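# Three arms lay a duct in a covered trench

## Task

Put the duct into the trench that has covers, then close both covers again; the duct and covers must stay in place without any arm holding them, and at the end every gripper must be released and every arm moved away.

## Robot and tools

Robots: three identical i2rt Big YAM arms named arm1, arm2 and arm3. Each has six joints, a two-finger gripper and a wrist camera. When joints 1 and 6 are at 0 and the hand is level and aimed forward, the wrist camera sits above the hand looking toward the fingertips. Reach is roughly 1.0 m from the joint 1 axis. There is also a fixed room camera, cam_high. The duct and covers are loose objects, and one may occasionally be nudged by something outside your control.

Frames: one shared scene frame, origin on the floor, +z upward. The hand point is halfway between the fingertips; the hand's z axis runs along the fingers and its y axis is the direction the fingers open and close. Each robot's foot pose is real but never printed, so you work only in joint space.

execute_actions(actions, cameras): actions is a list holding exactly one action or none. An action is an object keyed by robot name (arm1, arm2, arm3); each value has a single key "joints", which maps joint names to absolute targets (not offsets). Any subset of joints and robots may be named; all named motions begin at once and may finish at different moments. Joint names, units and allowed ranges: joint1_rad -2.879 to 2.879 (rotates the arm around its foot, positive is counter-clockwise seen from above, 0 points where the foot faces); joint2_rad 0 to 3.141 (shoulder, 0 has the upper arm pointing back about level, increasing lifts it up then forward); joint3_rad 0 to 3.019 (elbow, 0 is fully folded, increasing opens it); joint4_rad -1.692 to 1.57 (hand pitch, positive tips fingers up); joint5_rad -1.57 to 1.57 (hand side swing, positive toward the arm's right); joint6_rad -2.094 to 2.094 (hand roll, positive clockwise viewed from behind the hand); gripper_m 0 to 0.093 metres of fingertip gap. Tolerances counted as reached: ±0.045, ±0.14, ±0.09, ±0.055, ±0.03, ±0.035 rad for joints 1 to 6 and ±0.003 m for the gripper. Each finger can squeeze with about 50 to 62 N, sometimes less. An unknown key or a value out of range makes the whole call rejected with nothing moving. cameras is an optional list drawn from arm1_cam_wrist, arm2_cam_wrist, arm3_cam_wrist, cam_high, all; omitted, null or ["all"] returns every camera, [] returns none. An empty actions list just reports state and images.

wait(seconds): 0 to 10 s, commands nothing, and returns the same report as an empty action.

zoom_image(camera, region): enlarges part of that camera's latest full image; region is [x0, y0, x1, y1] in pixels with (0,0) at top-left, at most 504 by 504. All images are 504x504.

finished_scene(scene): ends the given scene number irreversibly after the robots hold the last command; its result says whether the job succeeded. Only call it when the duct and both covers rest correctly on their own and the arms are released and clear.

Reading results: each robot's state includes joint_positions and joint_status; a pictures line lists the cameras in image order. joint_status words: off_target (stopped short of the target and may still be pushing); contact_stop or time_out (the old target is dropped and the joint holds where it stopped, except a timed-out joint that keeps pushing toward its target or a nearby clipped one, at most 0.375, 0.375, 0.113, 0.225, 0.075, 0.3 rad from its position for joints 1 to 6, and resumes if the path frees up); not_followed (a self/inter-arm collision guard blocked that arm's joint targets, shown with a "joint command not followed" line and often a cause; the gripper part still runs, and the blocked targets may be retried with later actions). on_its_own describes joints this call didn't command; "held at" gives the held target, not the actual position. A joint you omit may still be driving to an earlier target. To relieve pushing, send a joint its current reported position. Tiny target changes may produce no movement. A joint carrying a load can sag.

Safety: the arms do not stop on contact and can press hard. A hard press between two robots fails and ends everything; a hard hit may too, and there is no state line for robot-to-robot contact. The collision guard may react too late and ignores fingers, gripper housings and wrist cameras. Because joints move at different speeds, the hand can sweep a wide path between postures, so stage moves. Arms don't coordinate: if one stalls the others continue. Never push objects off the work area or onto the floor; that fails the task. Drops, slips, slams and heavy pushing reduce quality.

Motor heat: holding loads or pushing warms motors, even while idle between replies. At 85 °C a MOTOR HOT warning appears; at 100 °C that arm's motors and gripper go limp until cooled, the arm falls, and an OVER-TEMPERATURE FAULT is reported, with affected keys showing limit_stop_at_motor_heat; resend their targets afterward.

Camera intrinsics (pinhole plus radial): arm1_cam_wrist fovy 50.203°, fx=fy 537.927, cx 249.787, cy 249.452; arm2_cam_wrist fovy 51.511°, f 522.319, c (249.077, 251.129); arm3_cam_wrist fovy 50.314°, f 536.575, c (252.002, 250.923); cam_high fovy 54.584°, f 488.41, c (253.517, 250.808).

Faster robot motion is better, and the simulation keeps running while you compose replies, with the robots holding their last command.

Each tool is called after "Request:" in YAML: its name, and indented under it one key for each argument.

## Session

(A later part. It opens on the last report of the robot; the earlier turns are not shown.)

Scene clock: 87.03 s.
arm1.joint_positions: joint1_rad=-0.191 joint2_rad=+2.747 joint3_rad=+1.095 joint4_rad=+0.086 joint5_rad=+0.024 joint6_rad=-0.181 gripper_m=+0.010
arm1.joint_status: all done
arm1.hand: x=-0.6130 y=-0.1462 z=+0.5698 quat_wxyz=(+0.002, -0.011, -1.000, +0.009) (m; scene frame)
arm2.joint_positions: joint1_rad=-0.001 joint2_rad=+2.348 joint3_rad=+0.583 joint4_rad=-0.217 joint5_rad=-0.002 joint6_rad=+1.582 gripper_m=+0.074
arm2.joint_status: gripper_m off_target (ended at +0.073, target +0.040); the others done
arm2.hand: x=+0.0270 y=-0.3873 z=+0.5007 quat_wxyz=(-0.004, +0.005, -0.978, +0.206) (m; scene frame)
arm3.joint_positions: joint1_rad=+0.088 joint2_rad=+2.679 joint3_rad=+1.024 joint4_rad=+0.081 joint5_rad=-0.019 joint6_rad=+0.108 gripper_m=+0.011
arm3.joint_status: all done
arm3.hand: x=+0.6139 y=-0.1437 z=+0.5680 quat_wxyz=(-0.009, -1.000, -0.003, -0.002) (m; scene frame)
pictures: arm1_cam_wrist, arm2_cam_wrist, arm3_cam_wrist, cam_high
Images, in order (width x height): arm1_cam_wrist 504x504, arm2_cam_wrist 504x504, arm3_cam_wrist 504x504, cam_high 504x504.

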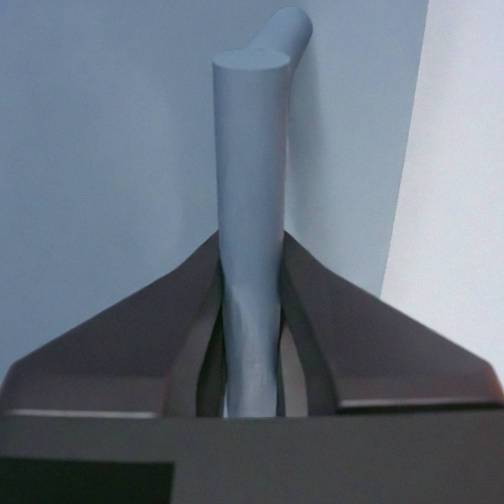

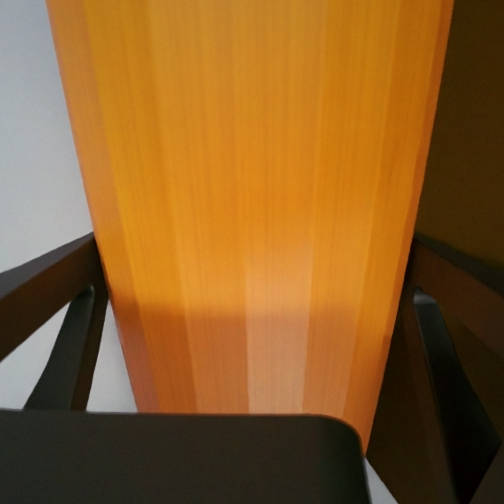

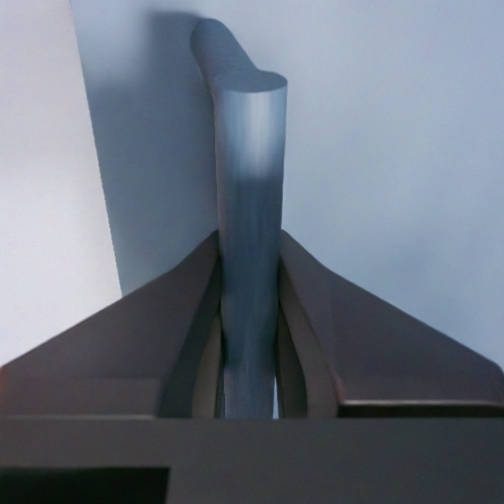

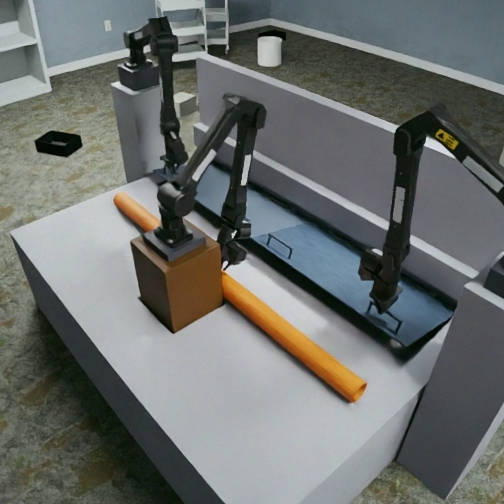

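Request:
execute_actions:
  actions:
    - {"arm1":{"joints":{"joint1_rad":-0.005,"joint2_rad":2.39,"joint3_rad":0.896,"joint4_rad":-0.007,"joint6_rad":-0.025}},"arm2":{"joints":{"joint2_rad":2.17,"joint3_rad":0.55}},"arm3":{"joints":{"joint1_rad":-0.09,"joint2_rad":2.31,"joint3_rad":0.852,"joint4_rad":-0.043,"joint6_rad":-0.056}}}
  cameras: ["cam_high"]

Request:
execute_actions:
  actions:
    - {"arm1":{"joints":{"joint1_rad":0.24,"joint2_rad":2.23,"joint3_rad":0.841,"joint4_rad":-0.131,"joint6_rad":0.222}},"arm2":{"joints":{"joint3_rad":0.49,"joint4_rad":0.15}},"arm3":{"joints":{"joint1_rad":-0.335,"joint2_rad":2.15,"joint3_rad":0.828,"joint4_rad":-0.197,"joint6_rad":-0.3}}}

Scene clock: 97.17 s.
arm1.joint_positions: joint1_rad=-0.030 joint2_rad=+2.463 joint3_rad=+0.893 joint4_rad=-0.003 joint5_rad=+0.032 joint6_rad=-0.022 gripper_m=+0.010
arm1.joint_status: all done
arm1.hand: x=-0.6136 y=-0.0891 z=+0.6708 quat_wxyz=(+0.005, -0.010, -1.000, +0.013) (m; scene frame)
arm2.joint_positions: joint1_rad=-0.001 joint2_rad=+2.193 joint3_rad=+0.572 joint4_rad=-0.190 joint5_rad=-0.002 joint6_rad=+1.583 gripper_m=+0.074
arm2.joint_status: all done
arm2.hand: x=+0.0257 y=-0.3307 z=+0.5260 quat_wxyz=(-0.002, +0.005, -0.993, +0.122) (m; scene frame)
arm3.joint_positions: joint1_rad=-0.072 joint2_rad=+2.388 joint3_rad=+0.850 joint4_rad=-0.039 joint5_rad=-0.025 joint6_rad=-0.050 gripper_m=+0.011
arm3.joint_status: all done
arm3.hand: x=+0.6140 y=-0.0878 z=+0.6683 quat_wxyz=(-0.013, -1.000, -0.002, -0.001) (m; scene frame)
pictures: cam_high
Images, in order (width x height): cam_high 504x504.

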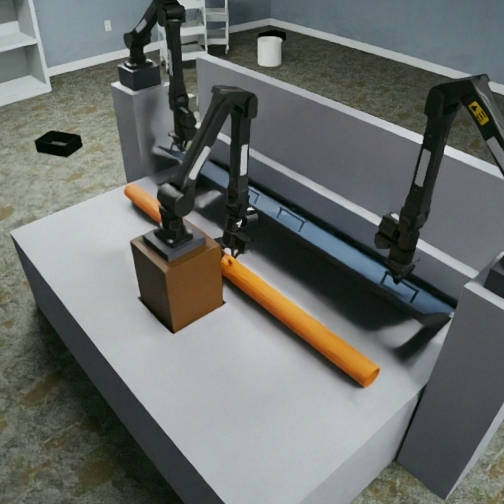

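Scene clock: 99.30 s.
arm1.joint_positions: joint1_rad=+0.187 joint2_rad=+2.263 joint3_rad=+0.821 joint4_rad=-0.144 joint5_rad=+0.060 joint6_rad=+0.201 gripper_m=+0.010
arm1.joint_status: joint1_rad time_out (moved +0.217 of +0.270); the others done
arm1.on_its_own: joint1_rad reads +0.187 and still pushes toward +0.240 since a time_out
arm1.hand: x=-0.6142 y=-0.0162 z=+0.7382 quat_wxyz=(+0.005, -0.013, -1.000, +0.028) (m; scene frame)
arm2.joint_positions: joint1_rad=-0.001 joint2_rad=+2.193 joint3_rad=+0.505 joint4_rad=+0.151 joint5_rad=-0.002 joint6_rad=+1.583 gripper_m=+0.073
arm2.joint_status: all done
arm2.hand: x=+0.0248 y=-0.2894 z=+0.5210 quat_wxyz=(+0.000, +0.005, -1.000, -0.015) (m; scene frame)
arm3.joint_positions: joint1_rad=-0.284 joint2_rad=+2.188 joint3_rad=+0.811 joint4_rad=-0.209 joint5_rad=-0.053 joint6_rad=-0.269 gripper_m=+0.011
arm3.joint_status: joint1_rad time_out (moved -0.212 of -0.263); the others done
arm3.on_its_own: joint1_rad reads -0.284 and still pushes toward -0.335 since a time_out
arm3.hand: x=+0.6135 y=-0.0150 z=+0.7353 quat_wxyz=(-0.027, -1.000, -0.005, +0.000) (m; scene frame)
pictures: arm1_cam_wrist, arm2_cam_wrist, arm3_cam_wrist, cam_high
Images, in order (width x height): arm1_cam_wrist 504x504, arm2_cam_wrist 504x504, arm3_cam_wrist 504x504, cam_high 504x504.

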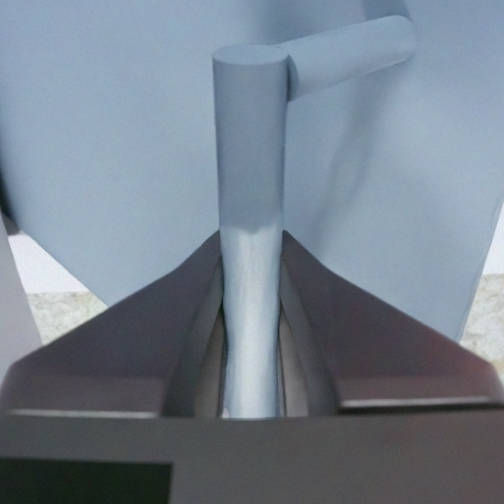

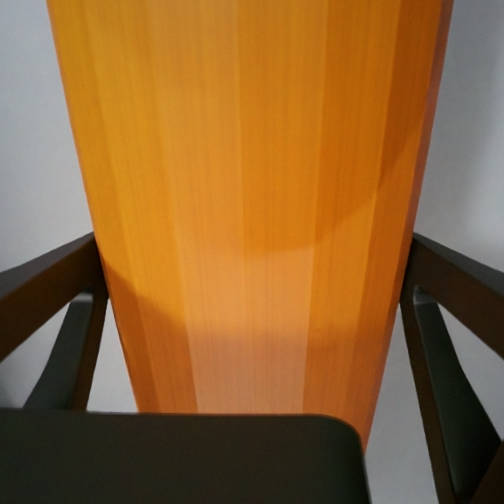

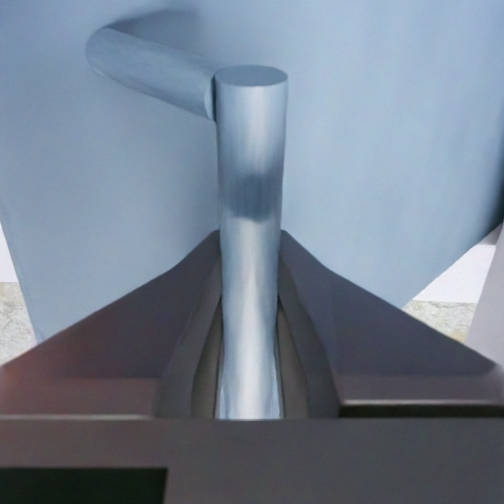

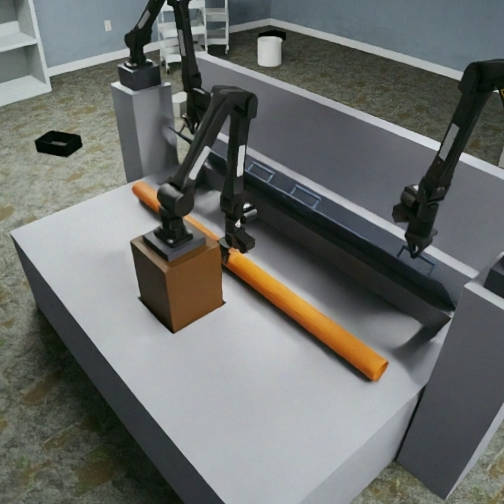

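Request:
execute_actions:
  actions:
    - {"arm1":{"joints":{"joint1_rad":0.39,"joint2_rad":2.10,"joint3_rad":0.855,"joint4_rad":-0.272,"joint6_rad":0.374}},"arm2":{"joints":{"joint2_rad":2.12,"joint3_rad":0.70,"joint4_rad":0.2}},"arm3":{"joints":{"joint1_rad":-0.478,"joint2_rad":2.03,"joint3_rad":0.865,"joint4_rad":-0.352,"joint6_rad":-0.445}}}

Request:
zoom_image:
  camera: "cam_high"
  region: [140,120,490,400]

Scene clock: 104.77 s.
arm1.joint_positions: joint1_rad=+0.352 joint2_rad=+2.162 joint3_rad=+0.831 joint4_rad=-0.263 joint5_rad=+0.051 joint6_rad=+0.363 gripper_m=+0.010
arm1.joint_status: all done
arm1.hand: x=-0.6151 y=+0.0476 z=+0.7747 quat_wxyz=(+0.005, -0.011, -1.000, +0.025) (m; scene frame)
arm2.joint_positions: joint1_rad=-0.001 joint2_rad=+2.184 joint3_rad=+0.684 joint4_rad=+0.181 joint5_rad=-0.002 joint6_rad=+1.583 gripper_m=+0.073
arm2.joint_status: all done
arm2.hand: x=+0.0220 y=-0.1675 z=+0.5288 quat_wxyz=(+0.002, +0.005, -0.992, -0.123) (m; scene frame)
arm3.joint_positions: joint1_rad=-0.437 joint2_rad=+2.096 joint3_rad=+0.840 joint4_rad=-0.330 joint5_rad=-0.041 joint6_rad=-0.420 gripper_m=+0.011
arm3.joint_status: all done
arm3.hand: x=+0.6137 y=+0.0475 z=+0.7712 quat_wxyz=(-0.022, -1.000, -0.005, +0.002) (m; scene frame)
pictures: arm1_cam_wrist, arm2_cam_wrist, arm3_cam_wrist, cam_high
Images, in order (width x height): arm1_cam_wrist 504x504, arm2_cam_wrist 504x504, arm3_cam_wrist 504x504, cam_high 504x504.

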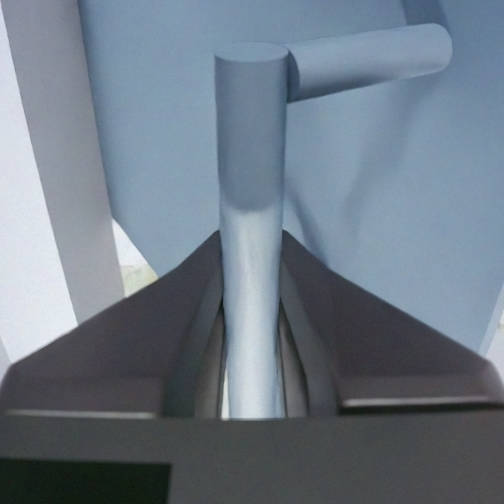

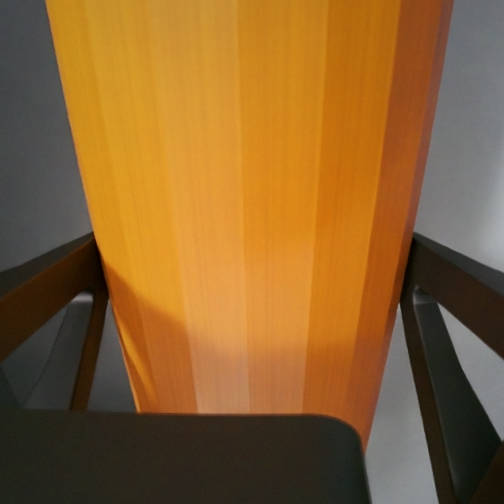

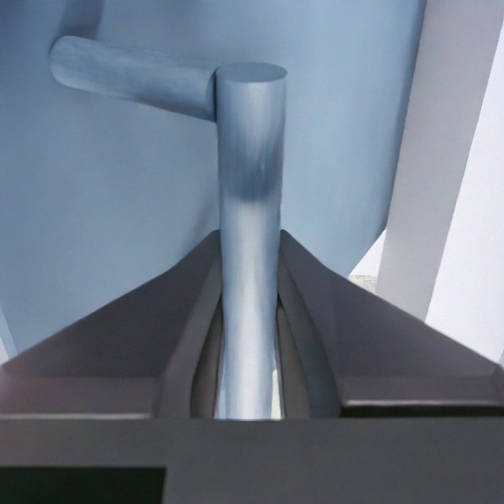

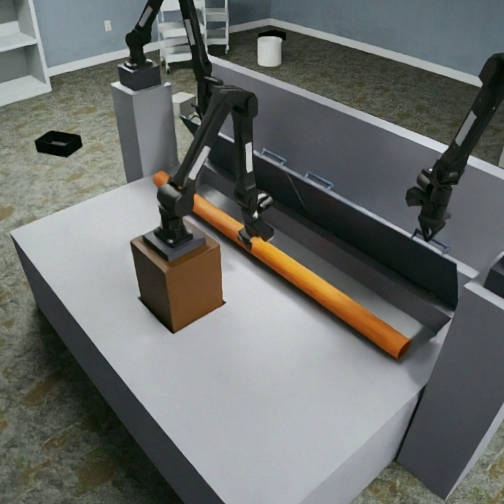

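Region (140, 120, 490, 400) of cam_high's 504x504 image, scaled by 1.440, with more detail than that image has; it fills the top 403 rows of this view, and the rest is white.

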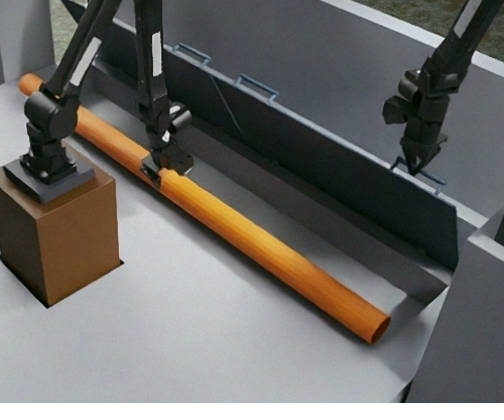

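Request:
execute_actions:
  actions:
    - {"arm2":{"joints":{"joint1_rad":0.015,"joint2_rad":2.26,"joint3_rad":0.98,"joint4_rad":0.29,"joint6_rad":1.61}}}
  cameras: ["cam_high"]

Request:
execute_actions:
  actions:
    - {"arm2":{"joints":{"joint2_rad":2.40,"joint3_rad":1.04,"joint4_rad":0.37}}}

Request:
zoom_image:
  camera: "cam_high"
  region: [140,120,490,400]

Scene clock: 110.90 s.
arm1.joint_positions: joint1_rad=+0.352 joint2_rad=+2.162 joint3_rad=+0.831 joint4_rad=-0.263 joint5_rad=+0.051 joint6_rad=+0.363 gripper_m=+0.010
arm1.joint_status: not commanded
arm1.hand: x=-0.6151 y=+0.0476 z=+0.7747 quat_wxyz=(+0.005, -0.011, -1.000, +0.025) (m; scene frame)
arm2.joint_positions: joint1_rad=+0.006 joint2_rad=+2.337 joint3_rad=+0.958 joint4_rad=+0.262 joint5_rad=-0.002 joint6_rad=+1.602 gripper_m=+0.073
arm2.joint_status: all done
arm2.hand: x=+0.0152 y=-0.0373 z=+0.5066 quat_wxyz=(+0.007, +0.000, -0.975, -0.223) (m; scene frame)
arm3.joint_positions: joint1_rad=-0.437 joint2_rad=+2.096 joint3_rad=+0.840 joint4_rad=-0.330 joint5_rad=-0.041 joint6_rad=-0.420 gripper_m=+0.011
arm3.joint_status: not commanded
arm3.hand: x=+0.6137 y=+0.0475 z=+0.7712 quat_wxyz=(-0.022, -1.000, -0.005, +0.002) (m; scene frame)
pictures: cam_high
Images, in order (width x height): cam_high 504x504.

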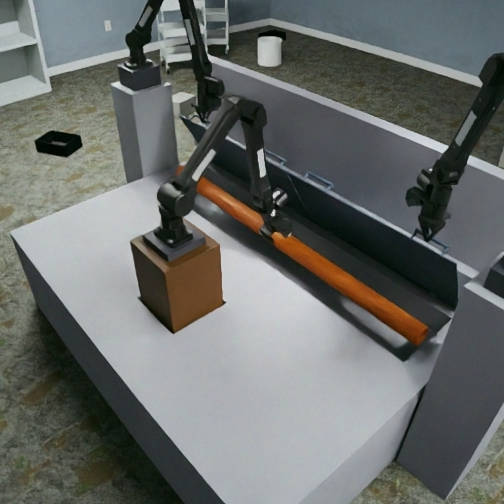

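Scene clock: 112.03 s.
arm1.joint_positions: joint1_rad=+0.352 joint2_rad=+2.162 joint3_rad=+0.831 joint4_rad=-0.263 joint5_rad=+0.051 joint6_rad=+0.363 gripper_m=+0.010
arm1.joint_status: not commanded
arm1.hand: x=-0.6151 y=+0.0476 z=+0.7747 quat_wxyz=(+0.005, -0.011, -1.000, +0.025) (m; scene frame)
arm2.joint_positions: joint1_rad=+0.006 joint2_rad=+2.476 joint3_rad=+1.016 joint4_rad=+0.330 joint5_rad=-0.002 joint6_rad=+1.602 gripper_m=+0.073
arm2.joint_status: all done
arm2.hand: x=+0.0155 y=-0.0429 z=+0.4552 quat_wxyz=(+0.006, +0.000, -0.976, -0.216) (m; scene frame)
arm3.joint_positions: joint1_rad=-0.437 joint2_rad=+2.096 joint3_rad=+0.840 joint4_rad=-0.330 joint5_rad=-0.041 joint6_rad=-0.420 gripper_m=+0.011
arm3.joint_status: not commanded
arm3.hand: x=+0.6137 y=+0.0475 z=+0.7712 quat_wxyz=(-0.022, -1.000, -0.005, +0.002) (m; scene frame)
pictures: arm1_cam_wrist, arm2_cam_wrist, arm3_cam_wrist, cam_high
Images, in order (width x height): arm1_cam_wrist 504x504, arm2_cam_wrist 504x504, arm3_cam_wrist 504x504, cam_high 504x504.

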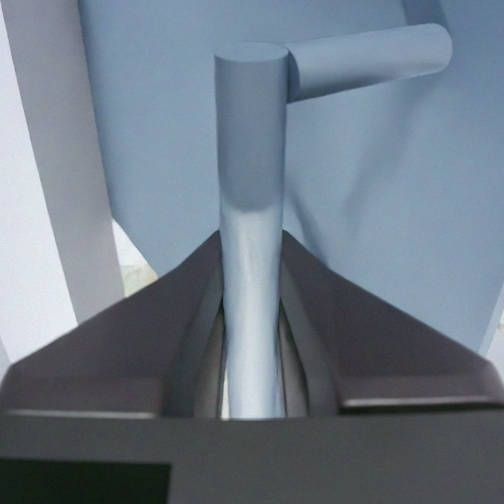

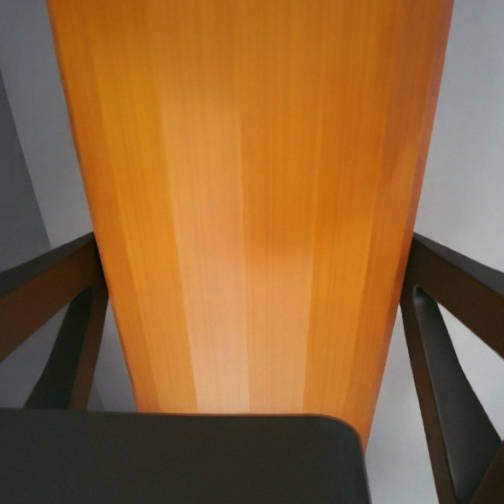

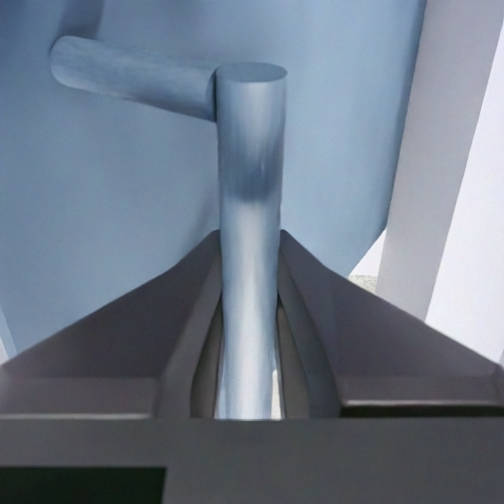

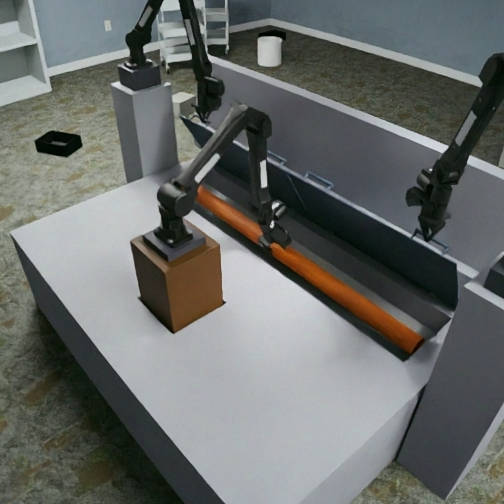

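Region (140, 120, 490, 400) of cam_high's 504x504 image, scaled by 1.440, with more detail than that image has; it fills the top 403 rows of this view, and the rest is white.

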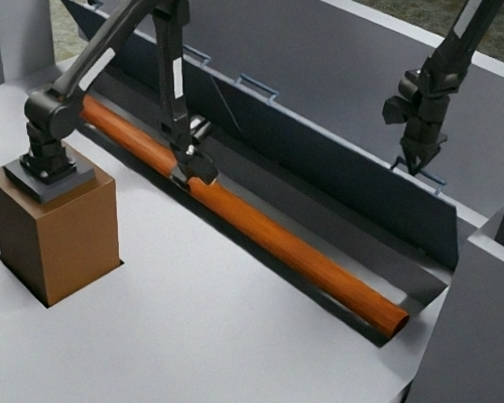

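Request:
execute_actions:
  actions:
    - {"arm2":{"joints":{"joint2_rad":2.555,"joint3_rad":1.22,"joint4_rad":0.28}}}
  cameras: ["cam_high"]

Request:
execute_actions:
  actions:
    - {"arm2":{"joints":{"joint2_rad":2.64,"joint3_rad":1.275,"joint4_rad":0.3}}}
  cameras: ["cam_high","arm2_cam_wrist"]

Scene clock: 116.90 s.
arm1.joint_positions: joint1_rad=+0.352 joint2_rad=+2.162 joint3_rad=+0.831 joint4_rad=-0.263 joint5_rad=+0.051 joint6_rad=+0.363 gripper_m=+0.010
arm1.joint_status: not commanded
arm1.hand: x=-0.6151 y=+0.0476 z=+0.7747 quat_wxyz=(+0.005, -0.011, -1.000, +0.025) (m; scene frame)
arm2.joint_positions: joint1_rad=+0.006 joint2_rad=+2.618 joint3_rad=+1.193 joint4_rad=+0.259 joint5_rad=-0.002 joint6_rad=+1.602 gripper_m=+0.073
arm2.joint_status: all done
arm2.hand: x=+0.0149 y=-0.0157 z=+0.4035 quat_wxyz=(+0.006, +0.000, -0.980, -0.199) (m; scene frame)
arm3.joint_positions: joint1_rad=-0.437 joint2_rad=+2.096 joint3_rad=+0.840 joint4_rad=-0.330 joint5_rad=-0.041 joint6_rad=-0.420 gripper_m=+0.011
arm3.joint_status: not commanded
arm3.hand: x=+0.6137 y=+0.0475 z=+0.7712 quat_wxyz=(-0.022, -1.000, -0.005, +0.002) (m; scene frame)
pictures: cam_high
Images, in order (width x height): cam_high 504x504.

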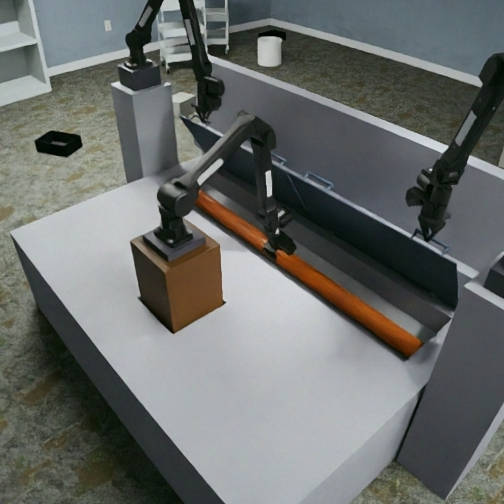

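Scene clock: 117.67 s.
arm1.joint_positions: joint1_rad=+0.352 joint2_rad=+2.162 joint3_rad=+0.831 joint4_rad=-0.263 joint5_rad=+0.051 joint6_rad=+0.363 gripper_m=+0.010
arm1.joint_status: not commanded
arm1.hand: x=-0.6151 y=+0.0476 z=+0.7747 quat_wxyz=(+0.005, -0.011, -1.000, +0.025) (m; scene frame)
arm2.joint_positions: joint1_rad=+0.006 joint2_rad=+2.637 joint3_rad=+1.244 joint4_rad=+0.270 joint5_rad=-0.002 joint6_rad=+1.602 gripper_m=+0.073
arm2.joint_status: all done
arm2.hand: x=+0.0141 y=+0.0087 z=+0.4026 quat_wxyz=(+0.006, +0.000, -0.975, -0.220) (m; scene frame)
arm3.joint_positions: joint1_rad=-0.437 joint2_rad=+2.096 joint3_rad=+0.840 joint4_rad=-0.330 joint5_rad=-0.041 joint6_rad=-0.420 gripper_m=+0.011
arm3.joint_status: not commanded
arm3.hand: x=+0.6137 y=+0.0475 z=+0.7712 quat_wxyz=(-0.022, -1.000, -0.005, +0.002) (m; scene frame)
pictures: arm2_cam_wrist, cam_high
Images, in order (width x height): arm2_cam_wrist 504x504, cam_high 504x504.

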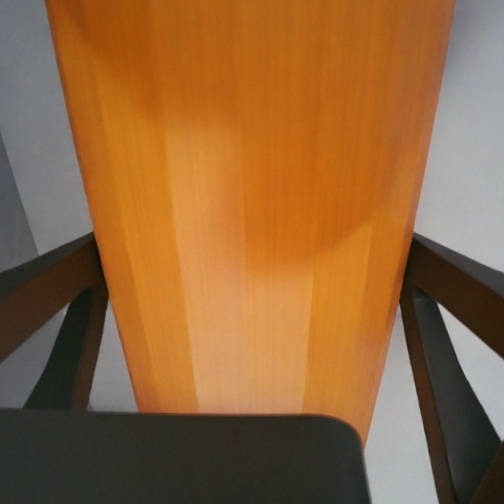

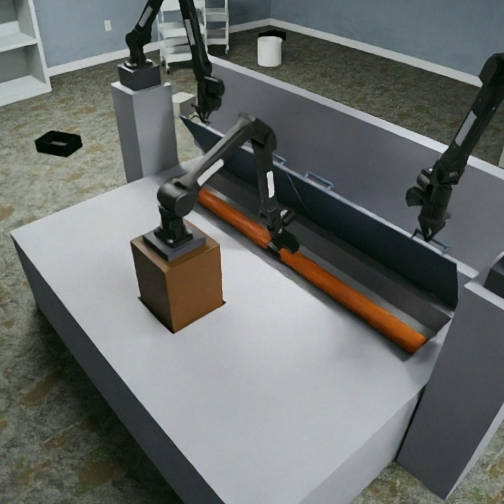

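Down. Release, retreat, close.

Request:
execute_actions:
  actions:
    - {"arm2":{"joints":{"gripper_m":0.093,"joint3_rad":1.244,"joint4_rad":0.27}}}
  cameras: []

Request:
execute_actions:
  actions:
    - {"arm2":{"joints":{"joint2_rad":2.5,"joint3_rad":1.12}}}
  cameras: []

Request:
execute_actions:
  actions:
    - {"arm2":{"joints":{"joint2_rad":2.28,"joint3_rad":0.93}}}
  cameras: ["arm2_cam_wrist"]

Request:
execute_actions:
  actions:
    - {"arm2":{"joints":{"joint2_rad":1.9,"joint3_rad":0.45,"joint4_rad":-0.1}}}
  cameras: ["cam_high"]

Request:
execute_actions:
  actions:
    - {"arm1":{"joints":{"joint1_rad":0.17,"joint2_rad":2.23,"joint3_rad":0.83,"joint4_rad":-0.131,"joint6_rad":0.16}},"arm3":{"joints":{"joint1_rad":-0.265,"joint2_rad":2.15,"joint3_rad":0.815,"joint4_rad":-0.197,"joint6_rad":-0.24}}}
  cameras: []

Request:
execute_actions:
  actions:
    - {"arm1":{"joints":{"joint1_rad":-0.04,"joint2_rad":2.42,"joint3_rad":0.896,"joint4_rad":-0.007,"joint6_rad":-0.05}},"arm3":{"joints":{"joint1_rad":-0.06,"joint2_rad":2.345,"joint3_rad":0.852,"joint4_rad":-0.043,"joint6_rad":-0.035}}}
  cameras: []

Request:
execute_actions:
  actions:
    - {"arm1":{"joints":{"joint1_rad":-0.2,"joint2_rad":2.70,"joint3_rad":1.095,"joint4_rad":0.086,"joint6_rad":-0.2}},"arm3":{"joints":{"joint1_rad":0.095,"joint2_rad":2.63,"joint3_rad":1.024,"joint4_rad":0.081,"joint6_rad":0.12}}}
  cameras: []

Request:
execute_actions:
  actions:
    - {"arm1":{"joints":{"joint1_rad":-0.25,"joint2_rad":2.86,"joint3_rad":1.255,"joint6_rad":-0.25}},"arm3":{"joints":{"joint1_rad":0.147,"joint2_rad":2.80,"joint3_rad":1.175,"joint6_rad":0.175}}}
  cameras: []

Request:
execute_actions:
  actions:
    - {"arm1":{"joints":{"joint2_rad":2.94,"joint3_rad":1.294}},"arm3":{"joints":{"joint2_rad":2.88,"joint3_rad":1.21}}}

Scene clock: 133.13 s.
arm1.joint_positions: joint1_rad=+0.352 joint2_rad=+2.162 joint3_rad=+0.831 joint4_rad=-0.263 joint5_rad=+0.051 joint6_rad=+0.363 gripper_m=+0.010
arm1.joint_status: not commanded
arm1.hand: x=-0.6151 y=+0.0476 z=+0.7747 quat_wxyz=(+0.005, -0.011, -1.000, +0.025) (m; scene frame)
arm2.joint_positions: joint1_rad=+0.006 joint2_rad=+2.637 joint3_rad=+1.243 joint4_rad=+0.269 joint5_rad=-0.002 joint6_rad=+1.603 gripper_m=+0.093
arm2.joint_status: all done
arm2.hand: x=+0.0142 y=+0.0077 z=+0.4023 quat_wxyz=(+0.006, +0.000, -0.976, -0.219) (m; scene frame)
arm3.joint_positions: joint1_rad=-0.437 joint2_rad=+2.096 joint3_rad=+0.840 joint4_rad=-0.330 joint5_rad=-0.041 joint6_rad=-0.420 gripper_m=+0.011
arm3.joint_status: not commanded
arm3.hand: x=+0.6137 y=+0.0475 z=+0.7712 quat_wxyz=(-0.022, -1.000, -0.005, +0.002) (m; scene frame)
pictures: none
No camera images: the call's "cameras" was empty. Leave "cameras" out to get every camera's image.

Scene clock: 134.23 s.
arm1.joint_positions: joint1_rad=+0.352 joint2_rad=+2.162 joint3_rad=+0.831 joint4_rad=-0.263 joint5_rad=+0.051 joint6_rad=+0.363 gripper_m=+0.010
arm1.joint_status: not commanded
arm1.hand: x=-0.6151 y=+0.0476 z=+0.7747 quat_wxyz=(+0.005, -0.011, -1.000, +0.025) (m; scene frame)
arm2.joint_positions: joint1_rad=+0.006 joint2_rad=+2.508 joint3_rad=+1.116 joint4_rad=+0.269 joint5_rad=-0.002 joint6_rad=+1.603 gripper_m=+0.093
arm2.joint_status: all done
arm2.hand: x=+0.0146 y=-0.0097 z=+0.4489 quat_wxyz=(+0.006, +0.000, -0.975, -0.220) (m; scene frame)
arm3.joint_positions: joint1_rad=-0.437 joint2_rad=+2.096 joint3_rad=+0.840 joint4_rad=-0.330 joint5_rad=-0.041 joint6_rad=-0.420 gripper_m=+0.011
arm3.joint_status: not commanded
arm3.hand: x=+0.6137 y=+0.0475 z=+0.7712 quat_wxyz=(-0.022, -1.000, -0.005, +0.002) (m; scene frame)
pictures: none
No camera images: the call's "cameras" was empty. Leave "cameras" out to get every camera's image.

Scene clock: 135.27 s.
arm1.joint_positions: joint1_rad=+0.352 joint2_rad=+2.162 joint3_rad=+0.831 joint4_rad=-0.263 joint5_rad=+0.051 joint6_rad=+0.363 gripper_m=+0.010
arm1.joint_status: not commanded
arm1.hand: x=-0.6151 y=+0.0476 z=+0.7747 quat_wxyz=(+0.005, -0.011, -1.000, +0.025) (m; scene frame)
arm2.joint_positions: joint1_rad=+0.006 joint2_rad=+2.277 joint3_rad=+0.930 joint4_rad=+0.269 joint5_rad=-0.002 joint6_rad=+1.603 gripper_m=+0.093
arm2.joint_status: all done
arm2.hand: x=+0.0150 y=-0.0307 z=+0.5317 quat_wxyz=(+0.007, +0.000, -0.970, -0.242) (m; scene frame)
arm3.joint_positions: joint1_rad=-0.437 joint2_rad=+2.096 joint3_rad=+0.840 joint4_rad=-0.330 joint5_rad=-0.041 joint6_rad=-0.420 gripper_m=+0.011
arm3.joint_status: not commanded
arm3.hand: x=+0.6137 y=+0.0475 z=+0.7712 quat_wxyz=(-0.022, -1.000, -0.005, +0.002) (m; scene frame)
pictures: arm2_cam_wrist
Images, in order (width x height): arm2_cam_wrist 504x504.

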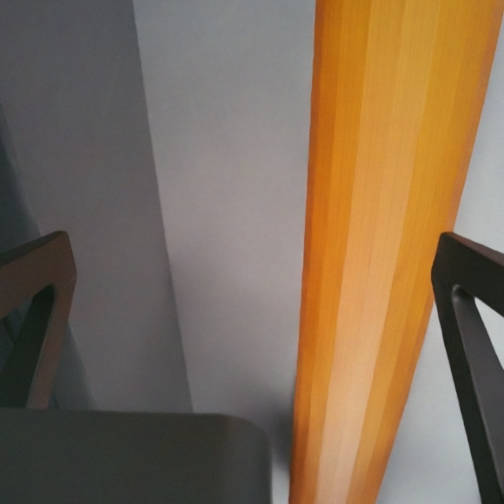

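Scene clock: 136.47 s.
arm1.joint_positions: joint1_rad=+0.352 joint2_rad=+2.162 joint3_rad=+0.831 joint4_rad=-0.263 joint5_rad=+0.051 joint6_rad=+0.363 gripper_m=+0.010
arm1.joint_status: not commanded
arm1.hand: x=-0.6151 y=+0.0476 z=+0.7747 quat_wxyz=(+0.005, -0.011, -1.000, +0.025) (m; scene frame)
arm2.joint_positions: joint1_rad=+0.006 joint2_rad=+1.905 joint3_rad=+0.445 joint4_rad=-0.097 joint5_rad=-0.002 joint6_rad=+1.603 gripper_m=+0.093
arm2.joint_status: all done
arm2.hand: x=+0.0229 y=-0.2952 z=+0.5879 quat_wxyz=(+0.000, -0.001, -1.000, -0.005) (m; scene frame)
arm3.joint_positions: joint1_rad=-0.437 joint2_rad=+2.096 joint3_rad=+0.840 joint4_rad=-0.330 joint5_rad=-0.041 joint6_rad=-0.420 gripper_m=+0.011
arm3.joint_status: not commanded
arm3.hand: x=+0.6137 y=+0.0475 z=+0.7712 quat_wxyz=(-0.022, -1.000, -0.005, +0.002) (m; scene frame)
pictures: cam_high
Images, in order (width x height): cam_high 504x504.

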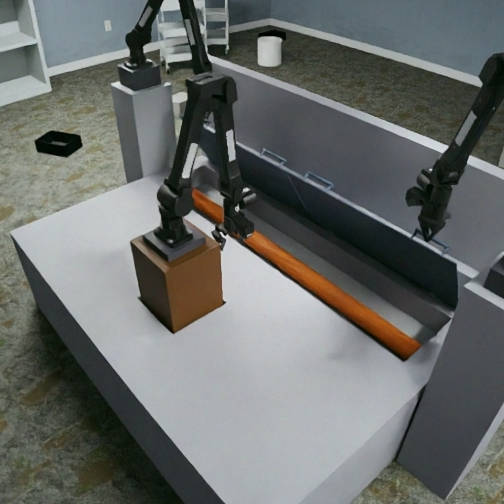

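Scene clock: 137.47 s.
arm1.joint_positions: joint1_rad=+0.135 joint2_rad=+2.283 joint3_rad=+0.822 joint4_rad=-0.126 joint5_rad=+0.021 joint6_rad=+0.156 gripper_m=+0.010
arm1.joint_status: all done
arm1.hand: x=-0.6154 y=-0.0286 z=+0.7309 quat_wxyz=(+0.010, -0.016, -1.000, +0.009) (m; scene frame)
arm2.joint_positions: joint1_rad=+0.006 joint2_rad=+1.905 joint3_rad=+0.445 joint4_rad=-0.097 joint5_rad=-0.002 joint6_rad=+1.603 gripper_m=+0.093
arm2.joint_status: not commanded
arm2.hand: x=+0.0229 y=-0.2952 z=+0.5879 quat_wxyz=(+0.000, -0.001, -1.000, -0.005) (m; scene frame)
arm3.joint_positions: joint1_rad=-0.227 joint2_rad=+2.213 joint3_rad=+0.808 joint4_rad=-0.185 joint5_rad=-0.022 joint6_rad=-0.223 gripper_m=+0.011
arm3.joint_status: all done
arm3.hand: x=+0.6147 y=-0.0312 z=+0.7264 quat_wxyz=(-0.013, -1.000, -0.011, -0.006) (m; scene frame)
pictures: none
No camera images: the call's "cameras" was empty. Leave "cameras" out to get every camera's image.

Scene clock: 138.53 s.
arm1.joint_positions: joint1_rad=-0.066 joint2_rad=+2.491 joint3_rad=+0.910 joint4_rad=+0.001 joint5_rad=+0.013 joint6_rad=-0.047 gripper_m=+0.010
arm1.joint_status: all done
arm1.hand: x=-0.6152 y=-0.0988 z=+0.6613 quat_wxyz=(+0.008, -0.016, -1.000, +0.003) (m; scene frame)
arm2.joint_positions: joint1_rad=+0.006 joint2_rad=+1.905 joint3_rad=+0.445 joint4_rad=-0.097 joint5_rad=-0.002 joint6_rad=+1.603 gripper_m=+0.093
arm2.joint_status: not commanded
arm2.hand: x=+0.0229 y=-0.2952 z=+0.5879 quat_wxyz=(+0.000, -0.001, -1.000, -0.005) (m; scene frame)
arm3.joint_positions: joint1_rad=-0.033 joint2_rad=+2.420 joint3_rad=+0.866 joint4_rad=-0.031 joint5_rad=-0.014 joint6_rad=-0.028 gripper_m=+0.011
arm3.joint_status: all done
arm3.hand: x=+0.6157 y=-0.0995 z=+0.6577 quat_wxyz=(-0.007, -1.000, -0.010, -0.006) (m; scene frame)
pictures: none
No camera images: the call's "cameras" was empty. Leave "cameras" out to get every camera's image.

Scene clock: 139.67 s.
arm1.joint_positions: joint1_rad=-0.214 joint2_rad=+2.773 joint3_rad=+1.119 joint4_rad=+0.092 joint5_rad=+0.007 joint6_rad=-0.195 gripper_m=+0.010
arm1.joint_status: all done
arm1.hand: x=-0.6123 y=-0.1519 z=+0.5602 quat_wxyz=(-0.001, -0.015, -1.000, +0.002) (m; scene frame)
arm2.joint_positions: joint1_rad=+0.006 joint2_rad=+1.905 joint3_rad=+0.445 joint4_rad=-0.097 joint5_rad=-0.002 joint6_rad=+1.603 gripper_m=+0.093
arm2.joint_status: not commanded
arm2.hand: x=+0.0229 y=-0.2952 z=+0.5879 quat_wxyz=(+0.000, -0.001, -1.000, -0.005) (m; scene frame)
arm3.joint_positions: joint1_rad=+0.110 joint2_rad=+2.704 joint3_rad=+1.045 joint4_rad=+0.086 joint5_rad=-0.007 joint6_rad=+0.120 gripper_m=+0.011
arm3.joint_status: all done
arm3.hand: x=+0.6133 y=-0.1497 z=+0.5589 quat_wxyz=(-0.003, -1.000, -0.009, +0.000) (m; scene frame)
pictures: none
No camera images: the call's "cameras" was empty. Leave "cameras" out to get every camera's image.

Scene clock: 140.53 s.
arm1.joint_positions: joint1_rad=-0.251 joint2_rad=+2.927 joint3_rad=+1.272 joint4_rad=+0.089 joint5_rad=+0.002 joint6_rad=-0.237 gripper_m=+0.011
arm1.joint_status: all done
arm1.hand: x=-0.6107 y=-0.1656 z=+0.5011 quat_wxyz=(+0.001, -0.013, -1.000, -0.001) (m; scene frame)
arm2.joint_positions: joint1_rad=+0.006 joint2_rad=+1.905 joint3_rad=+0.445 joint4_rad=-0.097 joint5_rad=-0.002 joint6_rad=+1.603 gripper_m=+0.093
arm2.joint_status: not commanded
arm2.hand: x=+0.0229 y=-0.2952 z=+0.5879 quat_wxyz=(+0.000, -0.001, -1.000, -0.005) (m; scene frame)
arm3.joint_positions: joint1_rad=+0.149 joint2_rad=+2.860 joint3_rad=+1.187 joint4_rad=+0.086 joint5_rad=+0.000 joint6_rad=+0.166 gripper_m=+0.011
arm3.joint_status: all done
arm3.hand: x=+0.6129 y=-0.1628 z=+0.5006 quat_wxyz=(+0.002, -1.000, -0.005, -0.007) (m; scene frame)
pictures: none
No camera images: the call's "cameras" was empty. Leave "cameras" out to get every camera's image.

Scene clock: 141.13 s.
arm1.joint_positions: joint1_rad=-0.251 joint2_rad=+2.929 joint3_rad=+1.276 joint4_rad=+0.085 joint5_rad=+0.002 joint6_rad=-0.237 gripper_m=+0.011
arm1.joint_status: all done
arm1.hand: x=-0.6106 y=-0.1656 z=+0.5003 quat_wxyz=(+0.002, -0.013, -1.000, -0.001) (m; scene frame)
arm2.joint_positions: joint1_rad=+0.006 joint2_rad=+1.905 joint3_rad=+0.445 joint4_rad=-0.097 joint5_rad=-0.002 joint6_rad=+1.603 gripper_m=+0.093
arm2.joint_status: not commanded
arm2.hand: x=+0.0229 y=-0.2952 z=+0.5879 quat_wxyz=(+0.000, -0.001, -1.000, -0.005) (m; scene frame)
arm3.joint_positions: joint1_rad=+0.149 joint2_rad=+2.861 joint3_rad=+1.190 joint4_rad=+0.081 joint5_rad=+0.000 joint6_rad=+0.167 gripper_m=+0.011
arm3.joint_status: all done
arm3.hand: x=+0.6132 y=-0.1627 z=+0.4998 quat_wxyz=(+0.002, -1.000, -0.005, -0.008) (m; scene frame)
pictures: arm1_cam_wrist, arm2_cam_wrist, arm3_cam_wrist, cam_high
Images, in order (width x height): arm1_cam_wrist 504x504, arm2_cam_wrist 504x504, arm3_cam_wrist 504x504, cam_high 504x504.

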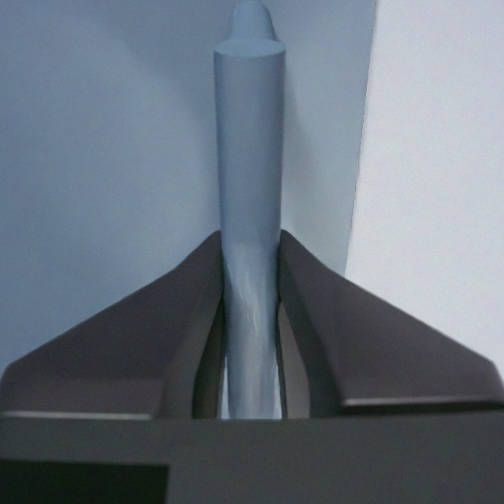

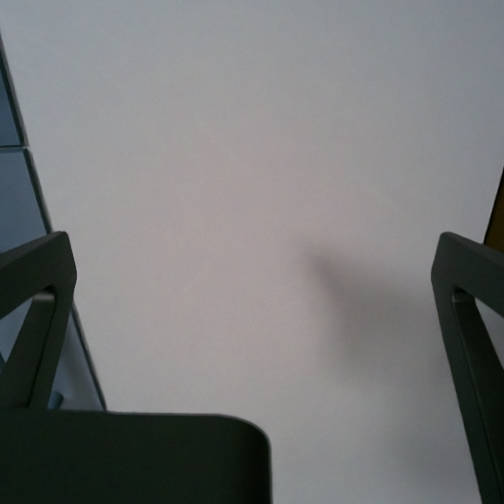

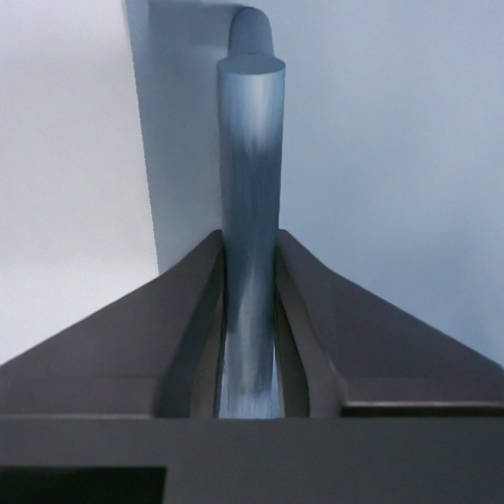

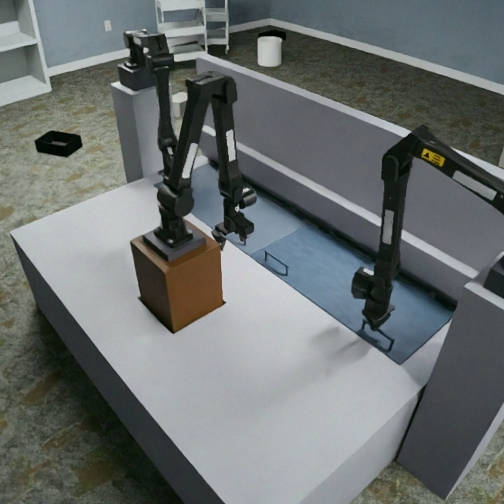

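Request:
execute_actions:
  actions:
    - {"arm1":{"joints":{"gripper_m":0.07}},"arm3":{"joints":{"gripper_m":0.07}}}
  cameras: []

Request:
execute_actions:
  actions:
    - {"arm1":{"joints":{"joint2_rad":2.3,"joint3_rad":0.95}},"arm2":{"joints":{"joint2_rad":1.3,"joint4_rad":-0.6}},"arm3":{"joints":{"joint2_rad":2.25,"joint3_rad":0.9}}}
  cameras: ["cam_high"]

Request:
finished_scene:
  scene: 1

Scene clock: 147.07 s.
arm1.joint_positions: joint1_rad=-0.251 joint2_rad=+2.929 joint3_rad=+1.290 joint4_rad=+0.085 joint5_rad=+0.002 joint6_rad=-0.237 gripper_m=+0.070
arm1.joint_status: all done
arm1.hand: x=-0.6018 y=-0.1679 z=+0.4998 quat_wxyz=(-0.005, -0.013, -1.000, +0.000) (m; scene frame)
arm2.joint_positions: joint1_rad=+0.006 joint2_rad=+1.905 joint3_rad=+0.445 joint4_rad=-0.097 joint5_rad=-0.002 joint6_rad=+1.603 gripper_m=+0.093
arm2.joint_status: not commanded
arm2.hand: x=+0.0229 y=-0.2952 z=+0.5879 quat_wxyz=(+0.000, -0.001, -1.000, -0.005) (m; scene frame)
arm3.joint_positions: joint1_rad=+0.149 joint2_rad=+2.862 joint3_rad=+1.206 joint4_rad=+0.081 joint5_rad=+0.000 joint6_rad=+0.167 gripper_m=+0.070
arm3.joint_status: all done
arm3.hand: x=+0.6037 y=-0.1644 z=+0.4991 quat_wxyz=(+0.001, -1.000, -0.005, -0.001) (m; scene frame)
pictures: none
No camera images: the call's "cameras" was empty. Leave "cameras" out to get every camera's image.

Scene clock: 148.43 s.
arm1.joint_positions: joint1_rad=-0.251 joint2_rad=+2.272 joint3_rad=+0.955 joint4_rad=+0.086 joint5_rad=+0.002 joint6_rad=-0.237 gripper_m=+0.070
arm1.joint_status: all done
arm1.hand: x=-0.4925 y=-0.1985 z=+0.7564 quat_wxyz=(-0.161, -0.013, -0.986, +0.040) (m; scene frame)
arm2.joint_positions: joint1_rad=+0.006 joint2_rad=+1.307 joint3_rad=+0.445 joint4_rad=-0.592 joint5_rad=-0.002 joint6_rad=+1.603 gripper_m=+0.093
arm2.joint_status: all done
arm2.hand: x=+0.0222 y=-0.2844 z=+0.7271 quat_wxyz=(+0.001, -0.001, -0.998, -0.056) (m; scene frame)
arm3.joint_positions: joint1_rad=+0.149 joint2_rad=+2.235 joint3_rad=+0.904 joint4_rad=+0.080 joint5_rad=+0.000 joint6_rad=+0.167 gripper_m=+0.070
arm3.joint_status: all done
arm3.hand: x=+0.4998 y=-0.1830 z=+0.7385 quat_wxyz=(-0.027, -0.987, -0.004, +0.158) (m; scene frame)
pictures: cam_high
Images, in order (width x height): cam_high 504x504.

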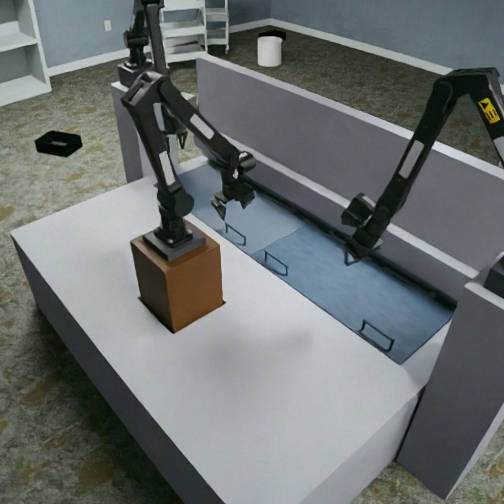

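The scene is finished: the task was done.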